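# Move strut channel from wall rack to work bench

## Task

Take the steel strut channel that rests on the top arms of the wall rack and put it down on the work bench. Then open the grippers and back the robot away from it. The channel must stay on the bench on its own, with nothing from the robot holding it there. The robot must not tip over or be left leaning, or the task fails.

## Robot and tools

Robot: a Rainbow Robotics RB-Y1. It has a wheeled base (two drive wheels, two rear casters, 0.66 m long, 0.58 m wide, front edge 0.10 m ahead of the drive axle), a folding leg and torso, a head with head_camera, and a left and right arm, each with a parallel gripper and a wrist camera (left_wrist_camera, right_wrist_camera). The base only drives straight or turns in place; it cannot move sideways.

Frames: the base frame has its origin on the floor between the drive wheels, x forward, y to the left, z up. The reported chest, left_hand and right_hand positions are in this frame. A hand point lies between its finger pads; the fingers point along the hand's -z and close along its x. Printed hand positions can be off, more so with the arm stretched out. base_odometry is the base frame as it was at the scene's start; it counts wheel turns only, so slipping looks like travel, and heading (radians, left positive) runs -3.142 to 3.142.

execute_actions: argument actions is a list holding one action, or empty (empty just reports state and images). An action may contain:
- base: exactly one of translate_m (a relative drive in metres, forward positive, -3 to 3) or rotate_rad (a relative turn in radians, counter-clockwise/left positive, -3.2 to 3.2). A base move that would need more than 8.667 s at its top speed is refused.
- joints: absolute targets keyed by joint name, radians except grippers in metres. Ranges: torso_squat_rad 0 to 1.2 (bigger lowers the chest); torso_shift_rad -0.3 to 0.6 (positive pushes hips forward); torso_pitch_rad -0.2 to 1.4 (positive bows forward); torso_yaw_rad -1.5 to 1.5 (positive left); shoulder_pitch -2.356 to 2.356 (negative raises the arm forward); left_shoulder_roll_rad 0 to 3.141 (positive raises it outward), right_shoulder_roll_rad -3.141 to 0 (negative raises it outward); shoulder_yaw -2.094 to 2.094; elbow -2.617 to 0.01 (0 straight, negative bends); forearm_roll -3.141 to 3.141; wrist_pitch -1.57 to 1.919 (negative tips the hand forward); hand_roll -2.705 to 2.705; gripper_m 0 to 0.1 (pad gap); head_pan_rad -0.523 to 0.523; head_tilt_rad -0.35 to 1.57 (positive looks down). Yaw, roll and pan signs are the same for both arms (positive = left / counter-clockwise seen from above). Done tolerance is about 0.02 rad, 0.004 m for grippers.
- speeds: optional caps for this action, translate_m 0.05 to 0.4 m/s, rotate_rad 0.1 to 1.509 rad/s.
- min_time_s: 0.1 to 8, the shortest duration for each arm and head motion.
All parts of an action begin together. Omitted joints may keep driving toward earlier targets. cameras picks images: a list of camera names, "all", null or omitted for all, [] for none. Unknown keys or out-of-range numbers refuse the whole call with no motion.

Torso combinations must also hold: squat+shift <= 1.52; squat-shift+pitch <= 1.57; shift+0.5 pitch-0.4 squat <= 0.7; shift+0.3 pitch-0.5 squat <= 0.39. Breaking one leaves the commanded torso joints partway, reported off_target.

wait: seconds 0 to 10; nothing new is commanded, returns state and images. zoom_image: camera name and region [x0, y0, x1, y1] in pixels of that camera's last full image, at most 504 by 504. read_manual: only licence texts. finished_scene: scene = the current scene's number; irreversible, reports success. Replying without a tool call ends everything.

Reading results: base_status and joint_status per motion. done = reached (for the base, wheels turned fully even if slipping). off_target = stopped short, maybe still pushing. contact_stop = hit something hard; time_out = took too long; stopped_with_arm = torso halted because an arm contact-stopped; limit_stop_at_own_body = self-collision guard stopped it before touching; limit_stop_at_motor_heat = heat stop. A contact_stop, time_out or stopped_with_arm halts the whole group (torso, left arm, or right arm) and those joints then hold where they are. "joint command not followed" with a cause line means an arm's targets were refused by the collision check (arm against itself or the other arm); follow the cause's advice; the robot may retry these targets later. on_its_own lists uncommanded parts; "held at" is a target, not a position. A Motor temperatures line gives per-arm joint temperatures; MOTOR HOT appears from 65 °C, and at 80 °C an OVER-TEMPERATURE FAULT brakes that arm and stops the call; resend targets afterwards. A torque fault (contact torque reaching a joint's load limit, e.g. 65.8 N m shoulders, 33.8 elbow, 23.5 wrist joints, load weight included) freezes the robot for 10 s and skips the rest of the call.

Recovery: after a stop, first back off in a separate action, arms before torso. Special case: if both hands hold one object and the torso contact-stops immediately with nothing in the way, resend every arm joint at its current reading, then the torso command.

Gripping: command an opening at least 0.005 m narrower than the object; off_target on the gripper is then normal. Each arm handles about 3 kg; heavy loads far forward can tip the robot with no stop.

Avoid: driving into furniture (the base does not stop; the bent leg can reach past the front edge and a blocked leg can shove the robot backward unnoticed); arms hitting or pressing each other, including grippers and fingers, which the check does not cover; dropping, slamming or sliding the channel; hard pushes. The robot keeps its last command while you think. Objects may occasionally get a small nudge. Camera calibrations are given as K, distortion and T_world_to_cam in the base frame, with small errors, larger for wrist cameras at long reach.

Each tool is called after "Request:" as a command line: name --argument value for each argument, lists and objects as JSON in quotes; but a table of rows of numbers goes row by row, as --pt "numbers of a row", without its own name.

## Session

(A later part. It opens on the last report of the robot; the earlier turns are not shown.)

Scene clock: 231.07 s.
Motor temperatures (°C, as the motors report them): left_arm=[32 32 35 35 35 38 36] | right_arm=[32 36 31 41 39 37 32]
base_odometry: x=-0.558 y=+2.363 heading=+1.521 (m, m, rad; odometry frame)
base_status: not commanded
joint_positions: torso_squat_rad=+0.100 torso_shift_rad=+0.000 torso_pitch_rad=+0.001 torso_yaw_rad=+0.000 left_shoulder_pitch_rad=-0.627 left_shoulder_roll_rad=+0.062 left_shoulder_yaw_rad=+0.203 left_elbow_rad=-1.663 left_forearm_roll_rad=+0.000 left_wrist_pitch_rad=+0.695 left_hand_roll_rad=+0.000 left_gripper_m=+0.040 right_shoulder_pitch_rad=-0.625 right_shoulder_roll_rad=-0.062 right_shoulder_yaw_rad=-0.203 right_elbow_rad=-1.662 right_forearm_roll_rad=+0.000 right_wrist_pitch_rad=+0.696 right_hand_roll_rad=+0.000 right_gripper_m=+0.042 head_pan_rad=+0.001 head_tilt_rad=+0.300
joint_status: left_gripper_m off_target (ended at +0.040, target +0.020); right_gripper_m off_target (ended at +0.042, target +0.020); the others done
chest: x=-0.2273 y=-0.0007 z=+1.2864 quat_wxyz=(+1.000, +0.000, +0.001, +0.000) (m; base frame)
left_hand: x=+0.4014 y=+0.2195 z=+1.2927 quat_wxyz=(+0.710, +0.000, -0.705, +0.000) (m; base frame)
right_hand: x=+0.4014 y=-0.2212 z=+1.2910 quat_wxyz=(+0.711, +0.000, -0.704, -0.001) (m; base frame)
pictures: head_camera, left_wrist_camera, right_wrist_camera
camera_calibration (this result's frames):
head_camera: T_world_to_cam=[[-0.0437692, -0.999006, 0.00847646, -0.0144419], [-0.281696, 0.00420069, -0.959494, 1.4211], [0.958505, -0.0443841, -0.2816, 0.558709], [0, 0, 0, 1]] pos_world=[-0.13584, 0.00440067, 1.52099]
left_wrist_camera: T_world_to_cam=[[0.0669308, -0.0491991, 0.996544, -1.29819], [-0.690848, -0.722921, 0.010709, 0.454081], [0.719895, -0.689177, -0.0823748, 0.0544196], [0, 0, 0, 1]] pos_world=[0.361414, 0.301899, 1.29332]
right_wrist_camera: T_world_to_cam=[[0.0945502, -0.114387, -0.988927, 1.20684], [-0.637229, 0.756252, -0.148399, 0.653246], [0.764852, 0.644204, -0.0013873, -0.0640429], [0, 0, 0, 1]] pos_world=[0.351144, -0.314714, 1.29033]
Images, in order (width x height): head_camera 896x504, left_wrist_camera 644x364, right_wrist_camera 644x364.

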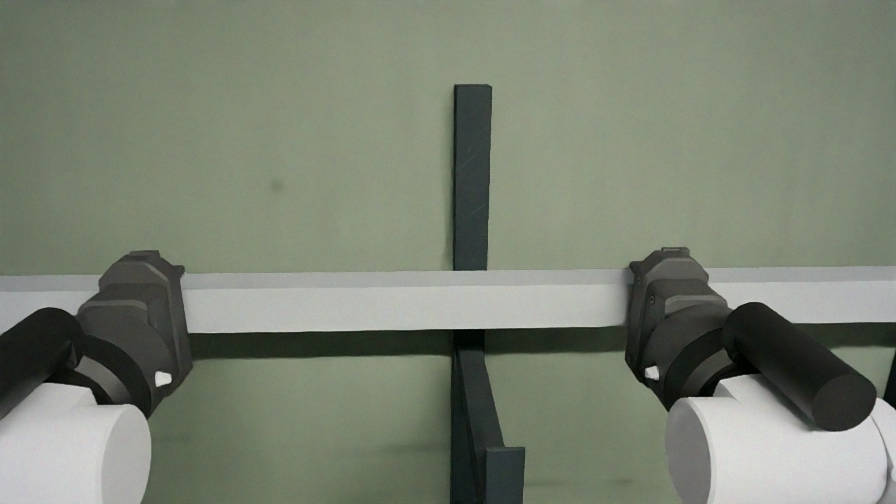

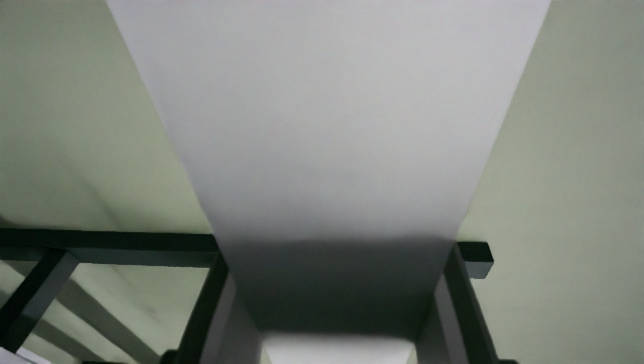

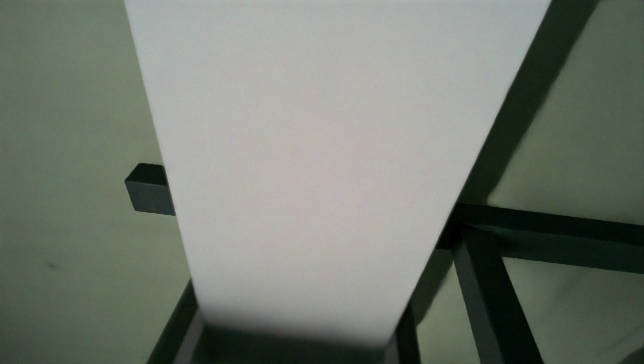

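Request:
execute_actions --actions '[{"base":{"translate_m":-1.5},"speeds":{"translate_m":0.3}}]' --cameras '["head_camera"]'

Request:
execute_actions --actions '[{"base":{"rotate_rad":-2.76},"speeds":{"rotate_rad":0.6},"joints":{"torso_squat_rad":0.35}}]' --cameras '["head_camera"]'

Scene clock: 266.23 s.
Motor temperatures (°C, as the motors report them): left_arm=[33 32 35 36 35 39 36] | right_arm=[33 36 31 44 39 40 32]
base_odometry: x=-0.633 y=+0.865 heading=+1.520 (m, m, rad; odometry frame)
base_status: done
joint_positions: torso_squat_rad=+0.100 torso_shift_rad=+0.000 torso_pitch_rad=+0.001 torso_yaw_rad=+0.000 left_shoulder_pitch_rad=-0.627 left_shoulder_roll_rad=+0.062 left_shoulder_yaw_rad=+0.203 left_elbow_rad=-1.663 left_forearm_roll_rad=+0.000 left_wrist_pitch_rad=+0.695 left_hand_roll_rad=+0.000 left_gripper_m=+0.040 right_shoulder_pitch_rad=-0.625 right_shoulder_roll_rad=-0.062 right_shoulder_yaw_rad=-0.203 right_elbow_rad=-1.662 right_forearm_roll_rad=+0.000 right_wrist_pitch_rad=+0.696 right_hand_roll_rad=+0.000 right_gripper_m=+0.042 head_pan_rad=+0.001 head_tilt_rad=+0.300
joint_status: not commanded
chest: x=-0.2274 y=-0.0007 z=+1.2864 quat_wxyz=(+1.000, +0.000, +0.001, +0.000) (m; base frame)
left_hand: x=+0.4014 y=+0.2195 z=+1.2927 quat_wxyz=(+0.710, +0.000, -0.705, +0.000) (m; base frame)
right_hand: x=+0.4013 y=-0.2212 z=+1.2910 quat_wxyz=(+0.711, +0.000, -0.704, -0.001) (m; base frame)
pictures: head_camera
camera_calibration (this result's frames):
head_camera: T_world_to_cam=[[-0.0437666, -0.999006, 0.00845504, -0.0144264], [-0.281568, 0.00421456, -0.959532, 1.42116], [0.958543, -0.0443761, -0.281472, 0.558606], [0, 0, 0, 1]] pos_world=[-0.135927, 0.00438719, 1.521]
Images, in order (width x height): head_camera 896x504.

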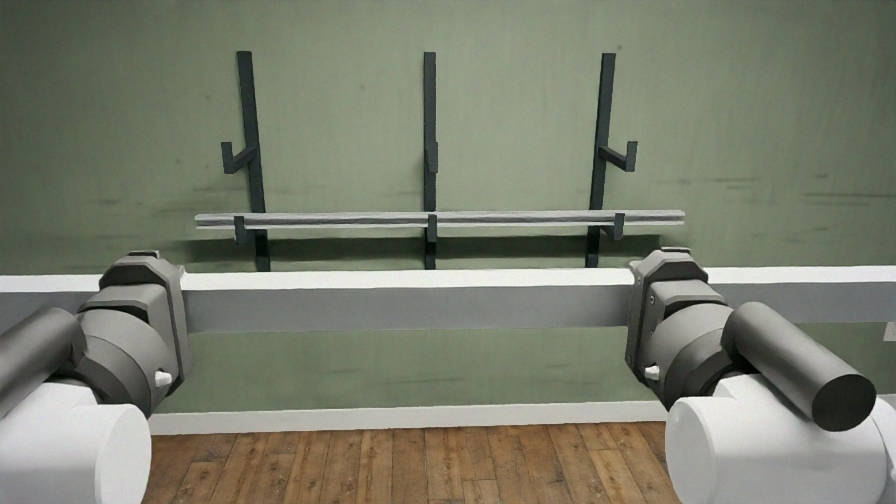

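Scene clock: 272.37 s.
Motor temperatures (°C, as the motors report them): left_arm=[33 32 35 36 35 39 36] | right_arm=[34 36 31 44 39 40 32]
base_odometry: x=-0.633 y=+0.865 heading=-1.239 (m, m, rad; odometry frame)
base_status: done
joint_positions: torso_squat_rad=+0.350 torso_shift_rad=+0.000 torso_pitch_rad=+0.001 torso_yaw_rad=+0.000 left_shoulder_pitch_rad=-0.627 left_shoulder_roll_rad=+0.062 left_shoulder_yaw_rad=+0.203 left_elbow_rad=-1.663 left_forearm_roll_rad=+0.000 left_wrist_pitch_rad=+0.695 left_hand_roll_rad=+0.000 left_gripper_m=+0.040 right_shoulder_pitch_rad=-0.625 right_shoulder_roll_rad=-0.062 right_shoulder_yaw_rad=-0.203 right_elbow_rad=-1.662 right_forearm_roll_rad=+0.000 right_wrist_pitch_rad=+0.696 right_hand_roll_rad=+0.000 right_gripper_m=+0.042 head_pan_rad=+0.001 head_tilt_rad=+0.300
joint_status: all done
chest: x=-0.2275 y=-0.0007 z=+1.2475 quat_wxyz=(+1.000, +0.000, +0.001, +0.000) (m; base frame)
left_hand: x=+0.4013 y=+0.2194 z=+1.2538 quat_wxyz=(+0.710, +0.000, -0.705, +0.000) (m; base frame)
right_hand: x=+0.4013 y=-0.2212 z=+1.2521 quat_wxyz=(+0.711, +0.000, -0.704, -0.001) (m; base frame)
pictures: head_camera
camera_calibration (this result's frames):
head_camera: T_world_to_cam=[[-0.0437932, -0.999005, 0.00839613, -0.0140407], [-0.281466, 0.00427396, -0.959562, 1.38386], [0.958571, -0.0443855, -0.281373, 0.547617], [0, 0, 0, 1]] pos_world=[-0.136035, 0.00436495, 1.4821]
Images, in order (width x height): head_camera 896x504.

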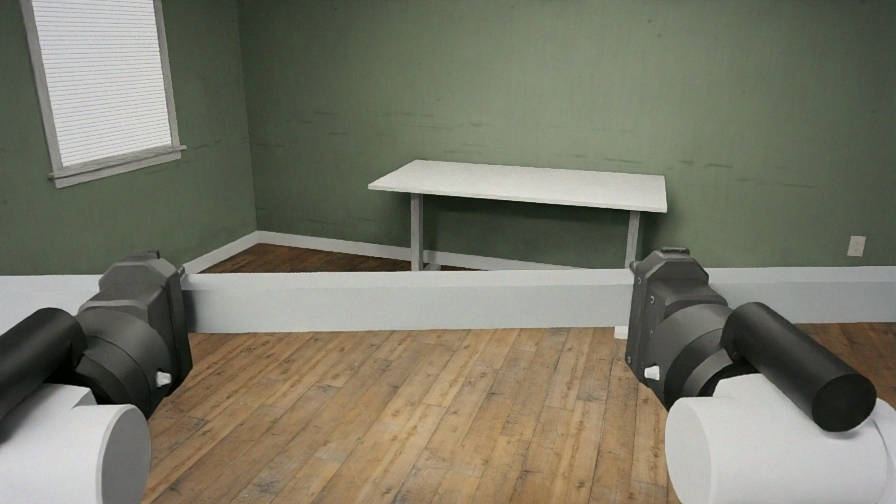

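Request:
execute_actions --actions '[{"base":{"translate_m":1.74},"speeds":{"translate_m":0.3}}]' --cameras '[]'

Request:
execute_actions --actions '[{"base":{"rotate_rad":-0.38},"speeds":{"rotate_rad":0.5}}]' --cameras '["head_camera"]'

Scene clock: 291.80 s.
Motor temperatures (°C, as the motors report them): left_arm=[33 32 35 36 35 39 36] | right_arm=[34 36 31 45 39 40 32]
base_odometry: x=-0.067 y=-0.780 heading=-1.240 (m, m, rad; odometry frame)
base_status: done
joint_positions: torso_squat_rad=+0.350 torso_shift_rad=+0.000 torso_pitch_rad=+0.001 torso_yaw_rad=+0.000 left_shoulder_pitch_rad=-0.627 left_shoulder_roll_rad=+0.062 left_shoulder_yaw_rad=+0.203 left_elbow_rad=-1.663 left_forearm_roll_rad=+0.000 left_wrist_pitch_rad=+0.695 left_hand_roll_rad=+0.000 left_gripper_m=+0.040 right_shoulder_pitch_rad=-0.625 right_shoulder_roll_rad=-0.062 right_shoulder_yaw_rad=-0.203 right_elbow_rad=-1.662 right_forearm_roll_rad=+0.000 right_wrist_pitch_rad=+0.696 right_hand_roll_rad=+0.000 right_gripper_m=+0.042 head_pan_rad=+0.001 head_tilt_rad=+0.300
joint_status: not commanded
chest: x=-0.2273 y=-0.0007 z=+1.2475 quat_wxyz=(+1.000, +0.000, +0.001, +0.000) (m; base frame)
left_hand: x=+0.4015 y=+0.2194 z=+1.2537 quat_wxyz=(+0.710, +0.000, -0.705, +0.000) (m; base frame)
right_hand: x=+0.4014 y=-0.2212 z=+1.2519 quat_wxyz=(+0.711, +0.000, -0.704, -0.001) (m; base frame)
pictures: none
No camera images: the call's "cameras" was empty. Leave "cameras" out to get every camera's image.

Scene clock: 293.87 s.
Motor temperatures (°C, as the motors report them): left_arm=[34 32 35 36 35 39 36] | right_arm=[34 36 31 45 39 41 32]
base_odometry: x=-0.067 y=-0.780 heading=-1.619 (m, m, rad; odometry frame)
base_status: done
joint_positions: torso_squat_rad=+0.350 torso_shift_rad=+0.000 torso_pitch_rad=+0.001 torso_yaw_rad=+0.000 left_shoulder_pitch_rad=-0.627 left_shoulder_roll_rad=+0.062 left_shoulder_yaw_rad=+0.203 left_elbow_rad=-1.663 left_forearm_roll_rad=+0.000 left_wrist_pitch_rad=+0.695 left_hand_roll_rad=+0.000 left_gripper_m=+0.040 right_shoulder_pitch_rad=-0.625 right_shoulder_roll_rad=-0.062 right_shoulder_yaw_rad=-0.203 right_elbow_rad=-1.662 right_forearm_roll_rad=+0.000 right_wrist_pitch_rad=+0.696 right_hand_roll_rad=+0.000 right_gripper_m=+0.042 head_pan_rad=+0.001 head_tilt_rad=+0.300
joint_status: not commanded
chest: x=-0.2274 y=-0.0007 z=+1.2475 quat_wxyz=(+1.000, +0.000, +0.001, +0.000) (m; base frame)
left_hand: x=+0.4014 y=+0.2194 z=+1.2537 quat_wxyz=(+0.710, +0.000, -0.705, +0.000) (m; base frame)
right_hand: x=+0.4013 y=-0.2212 z=+1.2520 quat_wxyz=(+0.711, +0.000, -0.704, -0.001) (m; base frame)
pictures: head_camera
camera_calibration (this result's frames):
head_camera: T_world_to_cam=[[-0.0437874, -0.999005, 0.00842098, -0.0140482], [-0.281625, 0.00425582, -0.959515, 1.38379], [0.958525, -0.0443863, -0.281531, 0.547718], [0, 0, 0, 1]] pos_world=[-0.135906, 0.00438777, 1.48209]
Images, in order (width x height): head_camera 896x504.

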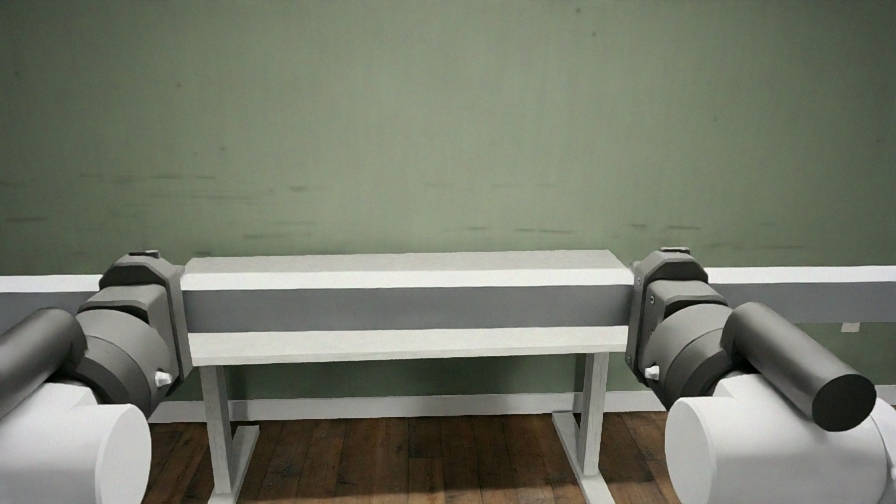

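Request:
execute_actions --actions '[{"base":{"translate_m":0.9},"speeds":{"translate_m":0.25},"joints":{"left_elbow_rad":-1.03,"left_wrist_pitch_rad":1.63,"right_elbow_rad":-1.03,"right_wrist_pitch_rad":1.63,"head_tilt_rad":0.7,"torso_squat_rad":0.25},"min_time_s":4}]'

Scene clock: 343.07 s.
Motor temperatures (°C, as the motors report them): left_arm=[34 32 35 37 35 39 36] | right_arm=[34 36 31 46 39 41 32]
base_odometry: x=-0.111 y=-1.679 heading=-1.620 (m, m, rad; odometry frame)
base_status: done
joint_positions: torso_squat_rad=+0.250 torso_shift_rad=+0.000 torso_pitch_rad=+0.001 torso_yaw_rad=+0.000 left_shoulder_pitch_rad=-0.627 left_shoulder_roll_rad=+0.065 left_shoulder_yaw_rad=+0.203 left_elbow_rad=-1.029 left_forearm_roll_rad=-0.001 left_wrist_pitch_rad=+1.630 left_hand_roll_rad=+0.000 left_gripper_m=+0.040 right_shoulder_pitch_rad=-0.625 right_shoulder_roll_rad=-0.064 right_shoulder_yaw_rad=-0.203 right_elbow_rad=-1.028 right_forearm_roll_rad=+0.001 right_wrist_pitch_rad=+1.630 right_hand_roll_rad=+0.000 right_gripper_m=+0.042 head_pan_rad=+0.001 head_tilt_rad=+0.700
joint_status: all done
chest: x=-0.2277 y=-0.0007 z=+1.2682 quat_wxyz=(+1.000, +0.000, +0.000, +0.000) (m; base frame)
left_hand: x=+0.2098 y=+0.2213 z=+0.8903 quat_wxyz=(+1.000, +0.001, +0.002, +0.001) (m; base frame)
right_hand: x=+0.2088 y=-0.2223 z=+0.8892 quat_wxyz=(+1.000, +0.000, +0.003, -0.001) (m; base frame)
pictures: head_camera, left_wrist_camera, right_wrist_camera
camera_calibration (this result's frames):
head_camera: T_world_to_cam=[[-0.0367416, -0.999013, 0.0249479, -0.0370735], [-0.632587, 0.00392456, -0.774479, 1.05969], [0.773617, -0.0442373, -0.632107, 1.03067], [0, 0, 0, 1]] pos_world=[-0.128359, 0.00439823, 1.47312]
left_wrist_camera: T_world_to_cam=[[0.996898, -0.0465377, -0.0634661, -0.136259], [0.0100418, -0.724621, 0.689075, -0.423347], [-0.0780568, -0.687575, -0.721906, 0.89689], [0, 0, 0, 1]] pos_world=[0.210096, 0.303572, 0.93054]
right_wrist_camera: T_world_to_cam=[[-0.988725, -0.112862, -0.0984084, 0.262341], [-0.149717, 0.756489, 0.636639, -0.328116], [0.00259255, 0.644195, -0.764857, 0.921418], [0, 0, 0, 1]] pos_world=[0.20787, -0.315748, 0.939461]
Images, in order (width x height): head_camera 896x504, left_wrist_camera 644x364, right_wrist_camera 644x364.

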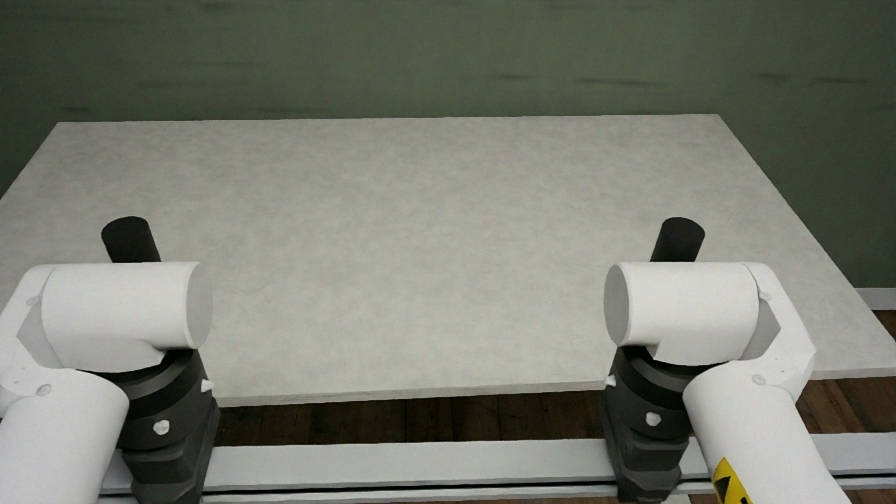

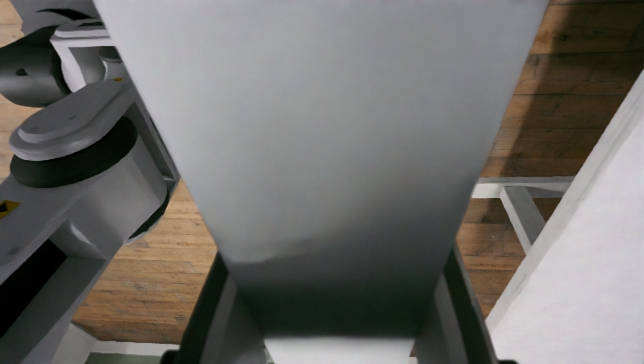

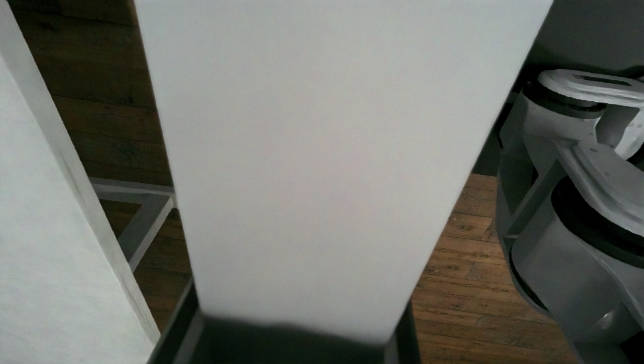

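Request:
execute_actions --actions '[{"base":{"translate_m":0.38},"speeds":{"translate_m":0.2},"joints":{"head_tilt_rad":0.9,"torso_squat_rad":0.45}}]'

Scene clock: 359.80 s.
Motor temperatures (°C, as the motors report them): left_arm=[34 32 35 36 36 39 36] | right_arm=[34 36 31 45 40 39 32]
base_odometry: x=-0.130 y=-2.059 heading=-1.620 (m, m, rad; odometry frame)
base_status: done
joint_positions: torso_squat_rad=+0.450 torso_shift_rad=+0.000 torso_pitch_rad=+0.001 torso_yaw_rad=+0.000 left_shoulder_pitch_rad=-0.627 left_shoulder_roll_rad=+0.065 left_shoulder_yaw_rad=+0.203 left_elbow_rad=-1.029 left_forearm_roll_rad=-0.001 left_wrist_pitch_rad=+1.630 left_hand_roll_rad=+0.000 left_gripper_m=+0.040 right_shoulder_pitch_rad=-0.625 right_shoulder_roll_rad=-0.064 right_shoulder_yaw_rad=-0.203 right_elbow_rad=-1.028 right_forearm_roll_rad=+0.001 right_wrist_pitch_rad=+1.630 right_hand_roll_rad=+0.000 right_gripper_m=+0.042 head_pan_rad=+0.001 head_tilt_rad=+0.900
joint_status: all done
chest: x=-0.2277 y=-0.0007 z=+1.2203 quat_wxyz=(+1.000, +0.000, +0.000, +0.000) (m; base frame)
left_hand: x=+0.2098 y=+0.2213 z=+0.8424 quat_wxyz=(+1.000, +0.001, +0.002, +0.001) (m; base frame)
right_hand: x=+0.2088 y=-0.2222 z=+0.8413 quat_wxyz=(+1.000, +0.000, +0.003, -0.001) (m; base frame)
pictures: head_camera, left_wrist_camera, right_wrist_camera
camera_calibration (this result's frames):
head_camera: T_world_to_cam=[[-0.0309024, -0.999015, 0.0318445, -0.0444407], [-0.773783, 0.0037439, -0.63344, 0.793162], [0.632697, -0.0442156, -0.773136, 1.17179], [0, 0, 0, 1]] pos_world=[-0.129023, 0.00444475, 1.40979]
left_wrist_camera: T_world_to_cam=[[0.9969, -0.0465418, -0.0634331, -0.13928], [0.010015, -0.72463, 0.689066, -0.390316], [-0.0780358, -0.687565, -0.721917, 0.862357], [0, 0, 0, 1]] pos_world=[0.210052, 0.30361, 0.882669]
right_wrist_camera: T_world_to_cam=[[-0.988715, -0.112876, -0.0984974, 0.25768], [-0.149786, 0.756495, 0.636616, -0.297641], [0.0026538, 0.644185, -0.764865, 0.884777], [0, 0, 0, 1]] pos_world=[0.207842, -0.315711, 0.891599]
Images, in order (width x height): head_camera 896x504, left_wrist_camera 644x364, right_wrist_camera 644x364.

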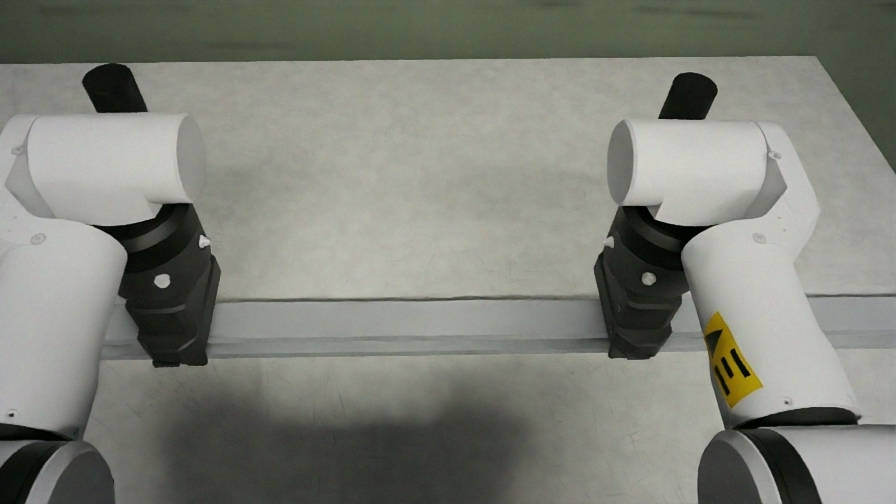

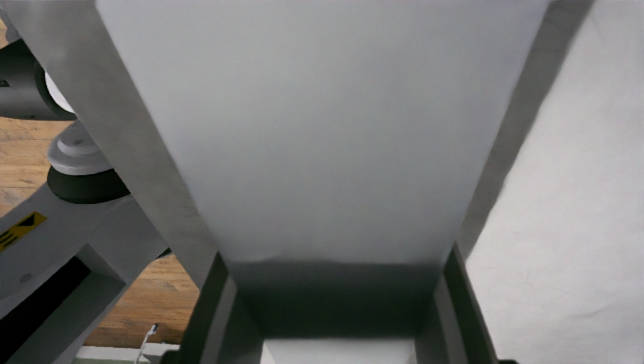

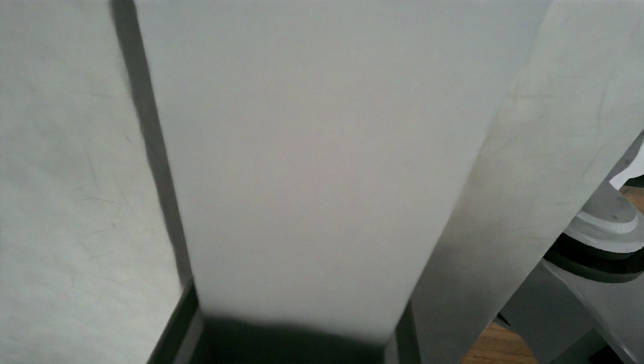

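Request:
execute_actions --actions '[{"joints":{"torso_squat_rad":0.55}}]'

Scene clock: 371.20 s.
Motor temperatures (°C, as the motors report them): left_arm=[34 32 35 36 36 38 36] | right_arm=[34 36 31 44 40 38 32]
base_odometry: x=-0.130 y=-2.059 heading=-1.620 (m, m, rad; odometry frame)
base_status: not commanded
joint_positions: torso_squat_rad=+0.550 torso_shift_rad=+0.000 torso_pitch_rad=+0.000 torso_yaw_rad=+0.000 left_shoulder_pitch_rad=-0.627 left_shoulder_roll_rad=+0.065 left_shoulder_yaw_rad=+0.203 left_elbow_rad=-1.029 left_forearm_roll_rad=-0.001 left_wrist_pitch_rad=+1.630 left_hand_roll_rad=+0.000 left_gripper_m=+0.040 right_shoulder_pitch_rad=-0.625 right_shoulder_roll_rad=-0.064 right_shoulder_yaw_rad=-0.203 right_elbow_rad=-1.028 right_forearm_roll_rad=+0.001 right_wrist_pitch_rad=+1.630 right_hand_roll_rad=+0.000 right_gripper_m=+0.042 head_pan_rad=+0.001 head_tilt_rad=+0.900
joint_status: all done
chest: x=-0.2278 y=-0.0007 z=+1.1867 quat_wxyz=(+1.000, +0.000, +0.000, +0.000) (m; base frame)
left_hand: x=+0.2097 y=+0.2213 z=+0.8089 quat_wxyz=(+1.000, +0.001, +0.002, +0.001) (m; base frame)
right_hand: x=+0.2088 y=-0.2222 z=+0.8078 quat_wxyz=(+1.000, +0.000, +0.003, -0.001) (m; base frame)
pictures: head_camera, left_wrist_camera, right_wrist_camera
camera_calibration (this result's frames):
head_camera: T_world_to_cam=[[-0.0309052, -0.999015, 0.0318416, -0.0433463], [-0.773721, 0.00374355, -0.633515, 0.771977], [0.632772, -0.0442154, -0.773075, 1.14583], [0, 0, 0, 1]] pos_world=[-0.129096, 0.00446988, 1.37625]
left_wrist_camera: T_world_to_cam=[[0.996901, -0.0465172, -0.063442, -0.14135], [0.0100391, -0.724629, 0.689066, -0.36719], [-0.0780254, -0.687567, -0.721916, 0.838168], [0, 0, 0, 1]] pos_world=[0.209997, 0.303645, 0.849138]
right_wrist_camera: T_world_to_cam=[[-0.988716, -0.112855, -0.0985078, 0.254345], [-0.149776, 0.756498, 0.636615, -0.276316], [0.00267578, 0.644185, -0.764865, 0.859119], [0, 0, 0, 1]] pos_world=[0.207791, -0.315695, 0.858072]
Images, in order (width x height): head_camera 896x504, left_wrist_camera 644x364, right_wrist_camera 644x364.

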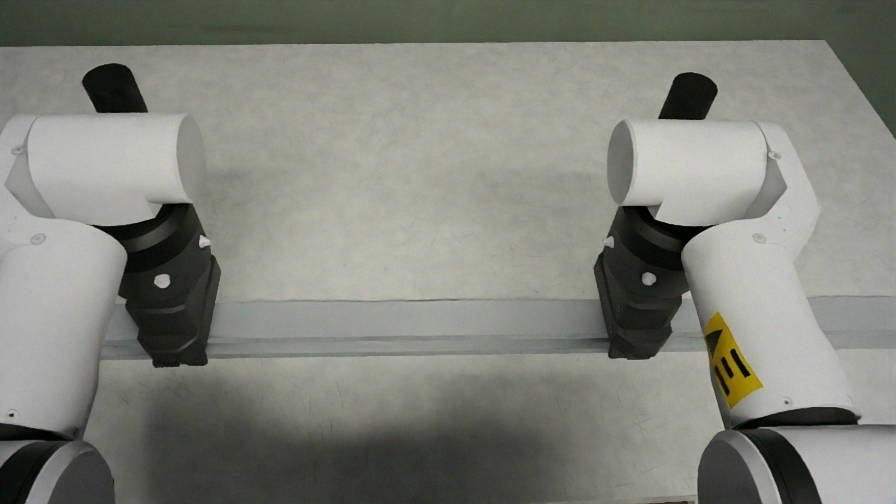

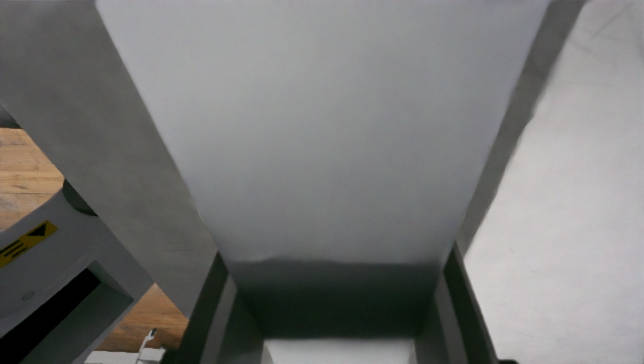

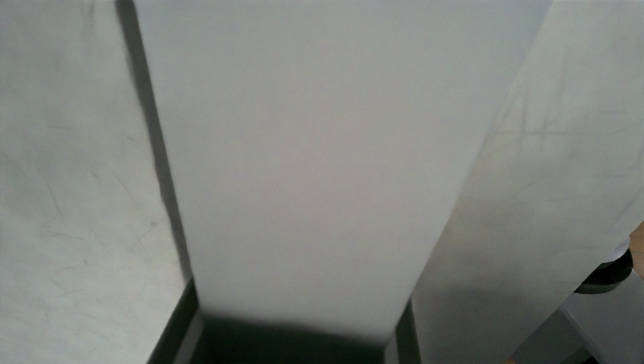

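Request:
execute_actions --actions '[{"joints":{"torso_squat_rad":0.61},"min_time_s":2}]'

action 0: "min_time_s" has no arm or head joint beside it: it slows only arm and head motions. Command such a joint too, or leave it out

Request:
execute_actions --actions '[{"joints":{"torso_squat_rad":0.61}}]'

Scene clock: 390.70 s.
Motor temperatures (°C, as the motors report them): left_arm=[34 32 35 36 36 38 36] | right_arm=[34 36 31 44 40 37 32]
base_odometry: x=-0.130 y=-2.059 heading=-1.620 (m, m, rad; odometry frame)
base_status: not commanded
joint_positions: torso_squat_rad=+0.610 torso_shift_rad=+0.000 torso_pitch_rad=+0.000 torso_yaw_rad=+0.000 left_shoulder_pitch_rad=-0.627 left_shoulder_roll_rad=+0.065 left_shoulder_yaw_rad=+0.203 left_elbow_rad=-1.029 left_forearm_roll_rad=-0.001 left_wrist_pitch_rad=+1.630 left_hand_roll_rad=+0.000 left_gripper_m=+0.040 right_shoulder_pitch_rad=-0.625 right_shoulder_roll_rad=-0.064 right_shoulder_yaw_rad=-0.203 right_elbow_rad=-1.028 right_forearm_roll_rad=+0.001 right_wrist_pitch_rad=+1.630 right_hand_roll_rad=+0.000 right_gripper_m=+0.042 head_pan_rad=+0.001 head_tilt_rad=+0.900
joint_status: all done
chest: x=-0.2278 y=-0.0007 z=+1.1637 quat_wxyz=(+1.000, +0.000, +0.000, +0.000) (m; base frame)
left_hand: x=+0.2097 y=+0.2213 z=+0.7859 quat_wxyz=(+1.000, +0.001, +0.002, +0.001) (m; base frame)
right_hand: x=+0.2087 y=-0.2222 z=+0.7848 quat_wxyz=(+1.000, +0.000, +0.003, -0.001) (m; base frame)
pictures: head_camera, left_wrist_camera, right_wrist_camera
camera_calibration (this result's frames):
head_camera: T_world_to_cam=[[-0.0309059, -0.999015, 0.0318413, -0.0425964], [-0.773718, 0.00374399, -0.633519, 0.757395], [0.632776, -0.0442157, -0.773071, 1.12805], [0, 0, 0, 1]] pos_world=[-0.129107, 0.00448713, 1.35324]
left_wrist_camera: T_world_to_cam=[[0.996899, -0.0465101, -0.0634741, -0.142766], [0.0100664, -0.724629, 0.689065, -0.351316], [-0.0780437, -0.687568, -0.721914, 0.821563], [0, 0, 0, 1]] pos_world=[0.209978, 0.303666, 0.826115]
right_wrist_camera: T_world_to_cam=[[-0.98872, -0.112845, -0.0984775, 0.252037], [-0.149749, 0.756499, 0.636619, -0.26168], [0.00265865, 0.644185, -0.764865, 0.841503], [0, 0, 0, 1]] pos_world=[0.207771, -0.315682, 0.835047]
Images, in order (width x height): head_camera 896x504, left_wrist_camera 644x364, right_wrist_camera 644x364.

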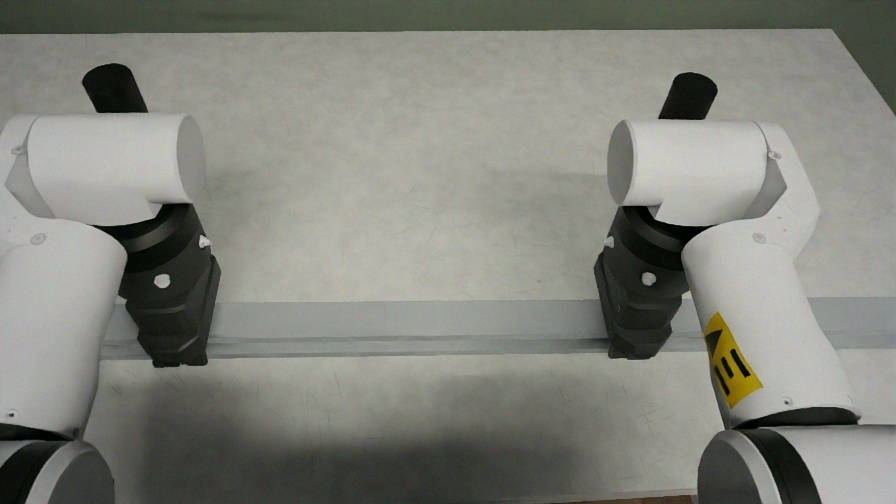

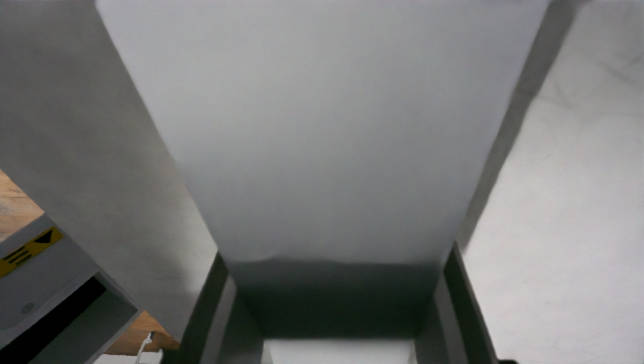

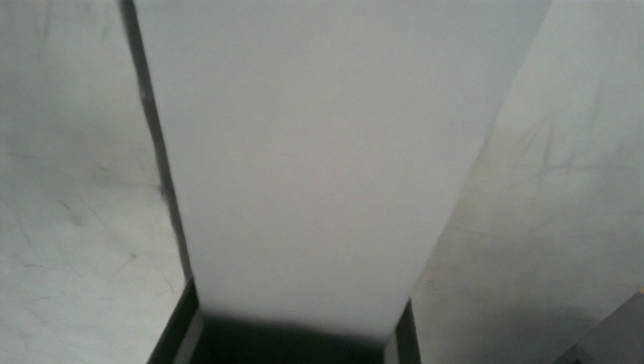

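Request:
execute_actions --actions '[{"joints":{"torso_squat_rad":0.635}}]'

Scene clock: 395.60 s.
Motor temperatures (°C, as the motors report them): left_arm=[34 32 35 36 36 38 36] | right_arm=[34 36 31 44 40 37 32]
base_odometry: x=-0.130 y=-2.059 heading=-1.620 (m, m, rad; odometry frame)
base_status: not commanded
joint_positions: torso_squat_rad=+0.635 torso_shift_rad=+0.000 torso_pitch_rad=+0.000 torso_yaw_rad=+0.000 left_shoulder_pitch_rad=-0.627 left_shoulder_roll_rad=+0.065 left_shoulder_yaw_rad=+0.203 left_elbow_rad=-1.029 left_forearm_roll_rad=-0.001 left_wrist_pitch_rad=+1.630 left_hand_roll_rad=+0.000 left_gripper_m=+0.040 right_shoulder_pitch_rad=-0.625 right_shoulder_roll_rad=-0.064 right_shoulder_yaw_rad=-0.203 right_elbow_rad=-1.028 right_forearm_roll_rad=+0.001 right_wrist_pitch_rad=+1.630 right_hand_roll_rad=+0.000 right_gripper_m=+0.042 head_pan_rad=+0.001 head_tilt_rad=+0.900
joint_status: all done
chest: x=-0.2278 y=-0.0006 z=+1.1535 quat_wxyz=(+1.000, +0.000, +0.000, +0.000) (m; base frame)
left_hand: x=+0.2097 y=+0.2214 z=+0.7757 quat_wxyz=(+1.000, +0.001, +0.002, +0.001) (m; base frame)
right_hand: x=+0.2087 y=-0.2222 z=+0.7746 quat_wxyz=(+1.000, +0.000, +0.003, -0.001) (m; base frame)
pictures: head_camera, left_wrist_camera, right_wrist_camera
camera_calibration (this result's frames):
head_camera: T_world_to_cam=[[-0.0309061, -0.999015, 0.0318409, -0.0422639], [-0.773707, 0.00374366, -0.633532, 0.75094], [0.632789, -0.0442156, -0.773061, 1.12016], [0, 0, 0, 1]] pos_world=[-0.129123, 0.00449491, 1.34304]
left_wrist_camera: T_world_to_cam=[[0.996897, -0.0464988, -0.0635152, -0.143357], [0.0101031, -0.724629, 0.689065, -0.344277], [-0.0780656, -0.687569, -0.721911, 0.814199], [0, 0, 0, 1]] pos_world=[0.209952, 0.303678, 0.815903]
right_wrist_camera: T_world_to_cam=[[-0.988725, -0.112835, -0.0984458, 0.250988], [-0.149721, 0.756501, 0.636624, -0.255196], [0.00264074, 0.644185, -0.764865, 0.833696], [0, 0, 0, 1]] pos_world=[0.207748, -0.315679, 0.824837]
Images, in order (width x height): head_camera 896x504, left_wrist_camera 644x364, right_wrist_camera 644x364.

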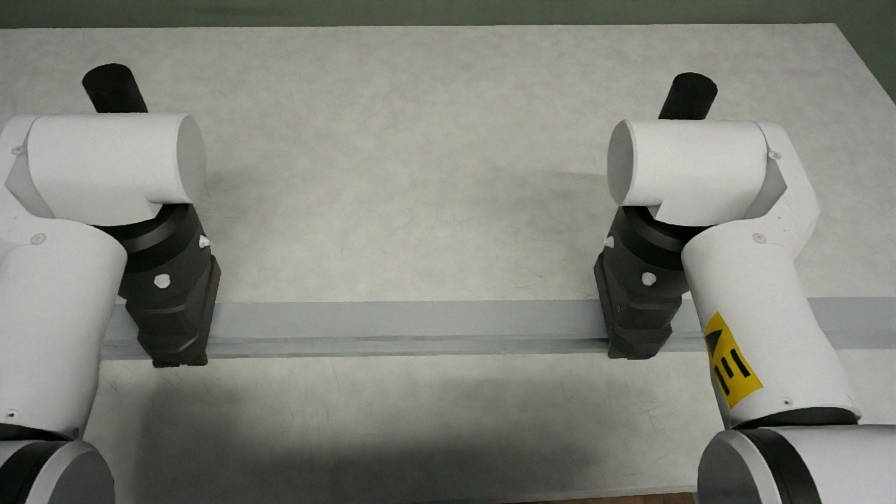

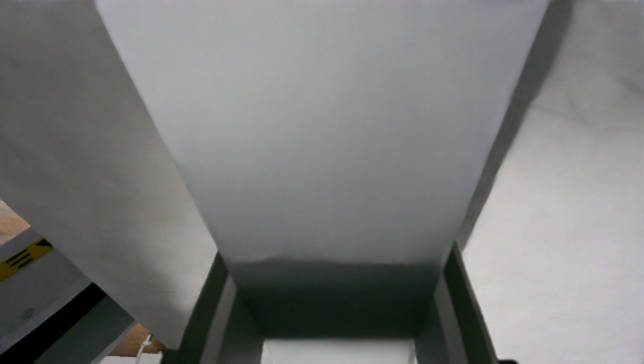

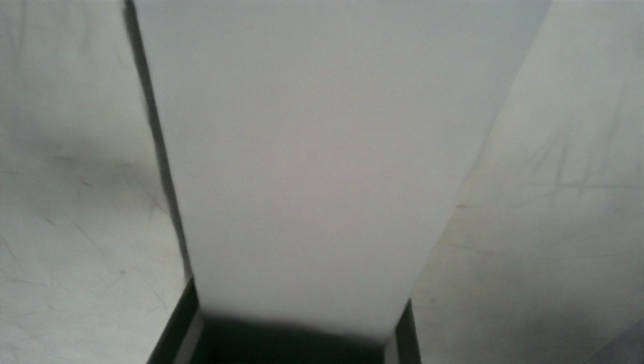

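Request:
execute_actions --actions '[{"joints":{"torso_squat_rad":0.66}}]'

Scene clock: 399.53 s.
Motor temperatures (°C, as the motors report them): left_arm=[34 32 35 36 36 38 36] | right_arm=[34 36 31 44 40 37 32]
base_odometry: x=-0.130 y=-2.059 heading=-1.620 (m, m, rad; odometry frame)
base_status: not commanded
joint_positions: torso_squat_rad=+0.660 torso_shift_rad=+0.000 torso_pitch_rad=+0.000 torso_yaw_rad=+0.000 left_shoulder_pitch_rad=-0.626 left_shoulder_roll_rad=+0.065 left_shoulder_yaw_rad=+0.203 left_elbow_rad=-1.029 left_forearm_roll_rad=-0.001 left_wrist_pitch_rad=+1.630 left_hand_roll_rad=+0.000 left_gripper_m=+0.040 right_shoulder_pitch_rad=-0.626 right_shoulder_roll_rad=-0.064 right_shoulder_yaw_rad=-0.203 right_elbow_rad=-1.028 right_forearm_roll_rad=+0.001 right_wrist_pitch_rad=+1.630 right_hand_roll_rad=+0.000 right_gripper_m=+0.042 head_pan_rad=+0.001 head_tilt_rad=+0.900
joint_status: all done
chest: x=-0.2279 y=-0.0006 z=+1.1430 quat_wxyz=(+1.000, +0.000, +0.000, +0.000) (m; base frame)
left_hand: x=+0.2096 y=+0.2214 z=+0.7650 quat_wxyz=(+1.000, +0.001, +0.002, +0.001) (m; base frame)
right_hand: x=+0.2089 y=-0.2222 z=+0.7643 quat_wxyz=(+1.000, +0.000, +0.003, -0.001) (m; base frame)
pictures: head_camera, left_wrist_camera, right_wrist_camera
camera_calibration (this result's frames):
head_camera: T_world_to_cam=[[-0.030909, -0.999014, 0.0318822, -0.0419517], [-0.77365, 0.00371577, -0.633603, 0.744306], [0.632859, -0.0442496, -0.773002, 1.11198], [0, 0, 0, 1]] pos_world=[-0.12919, 0.00452857, 1.33249]
left_wrist_camera: T_world_to_cam=[[0.996889, -0.0464452, -0.063679, -0.143804], [0.0102587, -0.724598, 0.689096, -0.33699], [-0.0781468, -0.687605, -0.721867, 0.806531], [0, 0, 0, 1]] pos_world=[0.209842, 0.303714, 0.80527]
right_wrist_camera: T_world_to_cam=[[-0.988659, -0.112936, -0.0989868, 0.250516], [-0.150146, 0.756532, 0.636486, -0.248427], [0.0030046, 0.644131, -0.76491, 0.82572], [0, 0, 0, 1]] pos_world=[0.207893, -0.315636, 0.814519]
Images, in order (width x height): head_camera 896x504, left_wrist_camera 644x364, right_wrist_camera 644x364.

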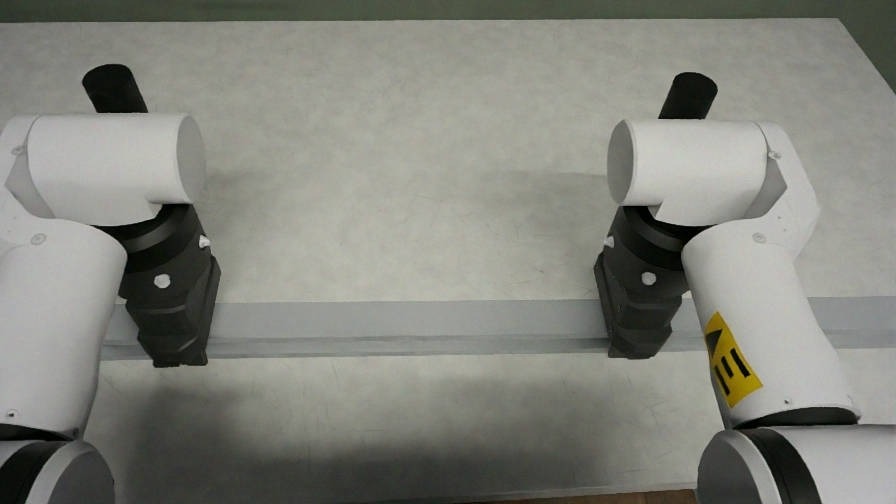

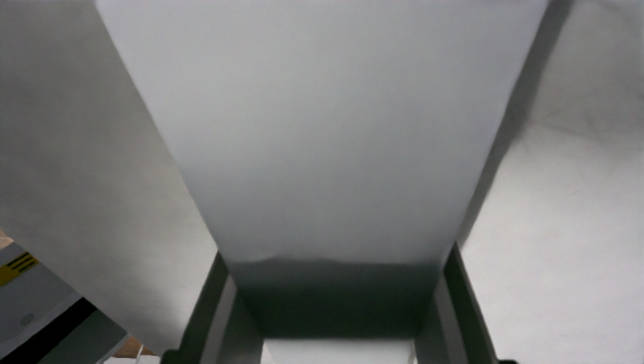

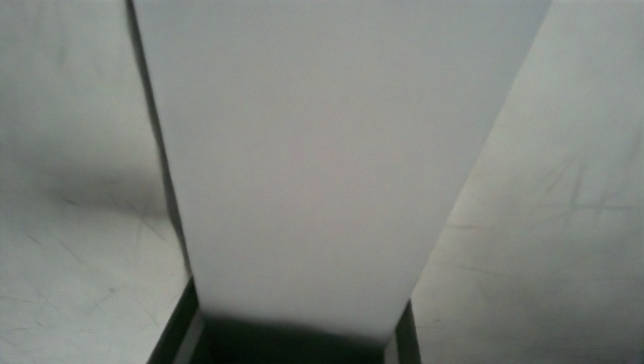

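Request:
execute_actions --actions '[{"joints":{"torso_squat_rad":0.68}}]' --cameras '["head_camera"]'

Scene clock: 407.30 s.
Motor temperatures (°C, as the motors report them): left_arm=[34 32 35 36 36 38 36] | right_arm=[34 36 31 44 40 37 32]
base_odometry: x=-0.130 y=-2.059 heading=-1.620 (m, m, rad; odometry frame)
base_status: not commanded
joint_positions: torso_squat_rad=+0.680 torso_shift_rad=+0.000 torso_pitch_rad=+0.000 torso_yaw_rad=+0.000 left_shoulder_pitch_rad=-0.627 left_shoulder_roll_rad=+0.064 left_shoulder_yaw_rad=+0.203 left_elbow_rad=-1.029 left_forearm_roll_rad=-0.001 left_wrist_pitch_rad=+1.630 left_hand_roll_rad=+0.000 left_gripper_m=+0.040 right_shoulder_pitch_rad=-0.628 right_shoulder_roll_rad=-0.064 right_shoulder_yaw_rad=-0.203 right_elbow_rad=-1.029 right_forearm_roll_rad=+0.001 right_wrist_pitch_rad=+1.630 right_hand_roll_rad=+0.000 right_gripper_m=+0.042 head_pan_rad=+0.001 head_tilt_rad=+0.900
joint_status: all done
chest: x=-0.2282 y=-0.0005 z=+1.1342 quat_wxyz=(+1.000, +0.000, +0.000, +0.000) (m; base frame)
left_hand: x=+0.2096 y=+0.2209 z=+0.7566 quat_wxyz=(+1.000, +0.001, +0.001, +0.001) (m; base frame)
right_hand: x=+0.2099 y=-0.2217 z=+0.7570 quat_wxyz=(+1.000, -0.001, +0.001, -0.001) (m; base frame)
pictures: head_camera
camera_calibration (this result's frames):
head_camera: T_world_to_cam=[[-0.0309389, -0.999004, 0.0321498, -0.0418565], [-0.773278, 0.00354307, -0.634057, 0.739144], [0.633311, -0.0444777, -0.772618, 1.10511], [0, 0, 0, 1]] pos_world=[-0.129609, 0.00471903, 1.32383]
Images, in order (width x height): head_camera 896x504.

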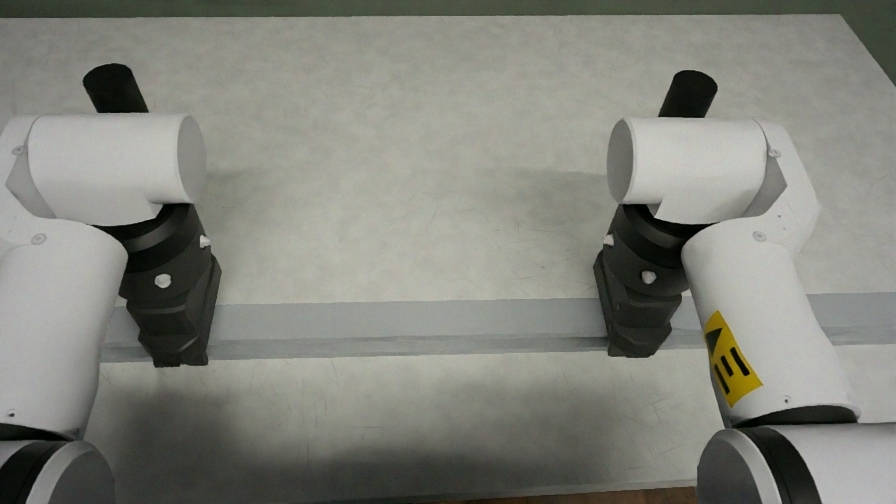

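Resting. Release, then rise.

Request:
execute_actions --actions '[{"joints":{"left_gripper_m":0.09,"right_gripper_m":0.09}}]' --cameras '[]'

Request:
execute_actions --actions '[{"joints":{"torso_squat_rad":0.4}}]' --cameras '[]'

Request:
execute_actions --actions '[{"base":{"translate_m":-0.9},"joints":{"head_tilt_rad":0.5}}]' --cameras '["head_camera"]'

Scene clock: 416.10 s.
Motor temperatures (°C, as the motors report them): left_arm=[34 32 35 36 36 38 36] | right_arm=[34 36 31 43 40 37 32]
base_odometry: x=-0.130 y=-2.059 heading=-1.620 (m, m, rad; odometry frame)
base_status: not commanded
joint_positions: torso_squat_rad=+0.680 torso_shift_rad=+0.000 torso_pitch_rad=-0.001 torso_yaw_rad=+0.000 left_shoulder_pitch_rad=-0.629 left_shoulder_roll_rad=+0.063 left_shoulder_yaw_rad=+0.203 left_elbow_rad=-1.030 left_forearm_roll_rad=+0.000 left_wrist_pitch_rad=+1.630 left_hand_roll_rad=+0.000 left_gripper_m=+0.090 right_shoulder_pitch_rad=-0.629 right_shoulder_roll_rad=-0.063 right_shoulder_yaw_rad=-0.203 right_elbow_rad=-1.030 right_forearm_roll_rad=+0.000 right_wrist_pitch_rad=+1.630 right_hand_roll_rad=+0.000 right_gripper_m=+0.090 head_pan_rad=+0.001 head_tilt_rad=+0.900
joint_status: all done
chest: x=-0.2283 y=-0.0006 z=+1.1342 quat_wxyz=(+1.000, +0.000, +0.000, +0.000) (m; base frame)
left_hand: x=+0.2105 y=+0.2200 z=+0.7577 quat_wxyz=(+1.000, +0.000, +0.000, +0.000) (m; base frame)
right_hand: x=+0.2104 y=-0.2208 z=+0.7575 quat_wxyz=(+1.000, +0.000, +0.000, -0.001) (m; base frame)
pictures: none
No camera images: the call's "cameras" was empty. Leave "cameras" out to get every camera's image.

Scene clock: 417.83 s.
Motor temperatures (°C, as the motors report them): left_arm=[34 32 35 36 36 38 36] | right_arm=[34 36 31 43 40 37 32]
base_odometry: x=-0.130 y=-2.059 heading=-1.620 (m, m, rad; odometry frame)
base_status: not commanded
joint_positions: torso_squat_rad=+0.400 torso_shift_rad=+0.000 torso_pitch_rad=-0.001 torso_yaw_rad=+0.000 left_shoulder_pitch_rad=-0.629 left_shoulder_roll_rad=+0.063 left_shoulder_yaw_rad=+0.203 left_elbow_rad=-1.030 left_forearm_roll_rad=+0.000 left_wrist_pitch_rad=+1.630 left_hand_roll_rad=+0.000 left_gripper_m=+0.090 right_shoulder_pitch_rad=-0.629 right_shoulder_roll_rad=-0.063 right_shoulder_yaw_rad=-0.203 right_elbow_rad=-1.030 right_forearm_roll_rad=+0.000 right_wrist_pitch_rad=+1.630 right_hand_roll_rad=+0.000 right_gripper_m=+0.090 head_pan_rad=+0.001 head_tilt_rad=+0.900
joint_status: all done
chest: x=-0.2284 y=-0.0006 z=+1.2347 quat_wxyz=(+1.000, +0.000, +0.000, +0.000) (m; base frame)
left_hand: x=+0.2105 y=+0.2199 z=+0.8583 quat_wxyz=(+1.000, +0.000, +0.000, +0.000) (m; base frame)
right_hand: x=+0.2105 y=-0.2209 z=+0.8581 quat_wxyz=(+1.000, +0.000, +0.000, +0.000) (m; base frame)
pictures: none
No camera images: the call's "cameras" was empty. Leave "cameras" out to get every camera's image.

Scene clock: 421.67 s.
Motor temperatures (°C, as the motors report them): left_arm=[34 32 35 35 36 38 36] | right_arm=[34 36 31 43 40 37 32]
base_odometry: x=-0.085 y=-1.160 heading=-1.621 (m, m, rad; odometry frame)
base_status: done
joint_positions: torso_squat_rad=+0.400 torso_shift_rad=+0.000 torso_pitch_rad=-0.001 torso_yaw_rad=+0.000 left_shoulder_pitch_rad=-0.629 left_shoulder_roll_rad=+0.063 left_shoulder_yaw_rad=+0.203 left_elbow_rad=-1.030 left_forearm_roll_rad=+0.000 left_wrist_pitch_rad=+1.630 left_hand_roll_rad=+0.000 left_gripper_m=+0.090 right_shoulder_pitch_rad=-0.629 right_shoulder_roll_rad=-0.063 right_shoulder_yaw_rad=-0.203 right_elbow_rad=-1.030 right_forearm_roll_rad=+0.000 right_wrist_pitch_rad=+1.630 right_hand_roll_rad=+0.000 right_gripper_m=+0.090 head_pan_rad=+0.001 head_tilt_rad=+0.500
joint_status: all done
chest: x=-0.2284 y=-0.0006 z=+1.2347 quat_wxyz=(+1.000, +0.000, +0.000, +0.000) (m; base frame)
left_hand: x=+0.2105 y=+0.2199 z=+0.8583 quat_wxyz=(+1.000, +0.000, +0.000, +0.000) (m; base frame)
right_hand: x=+0.2105 y=-0.2208 z=+0.8581 quat_wxyz=(+1.000, +0.000, +0.000, +0.000) (m; base frame)
pictures: head_camera
camera_calibration (this result's frames):
head_camera: T_world_to_cam=[[-0.0411263, -0.999007, 0.0171175, -0.0258203], [-0.46491, 0.003969, -0.885349, 1.2268], [0.884402, -0.0443692, -0.464612, 0.792875], [0, 0, 0, 1]] pos_world=[-0.131928, 0.00451539, 1.45497]
Images, in order (width x height): head_camera 896x504.

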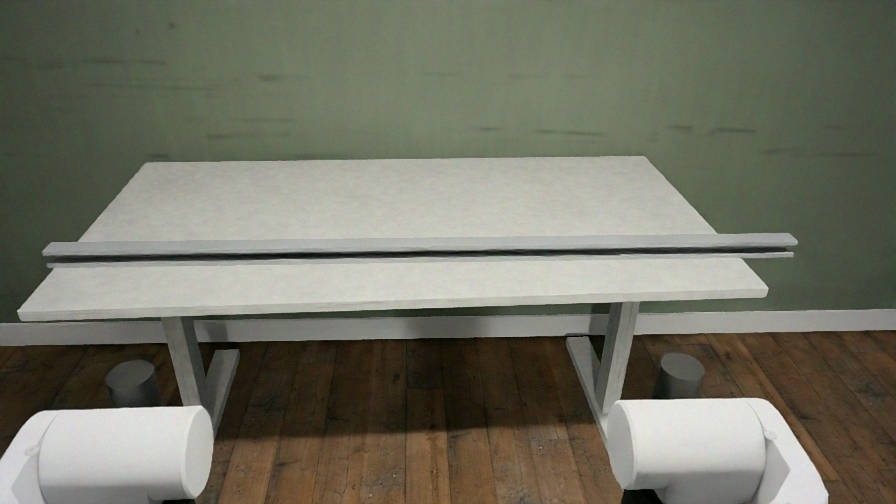

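Request:
finished_scene --scene 1

The scene is finished: the task was done.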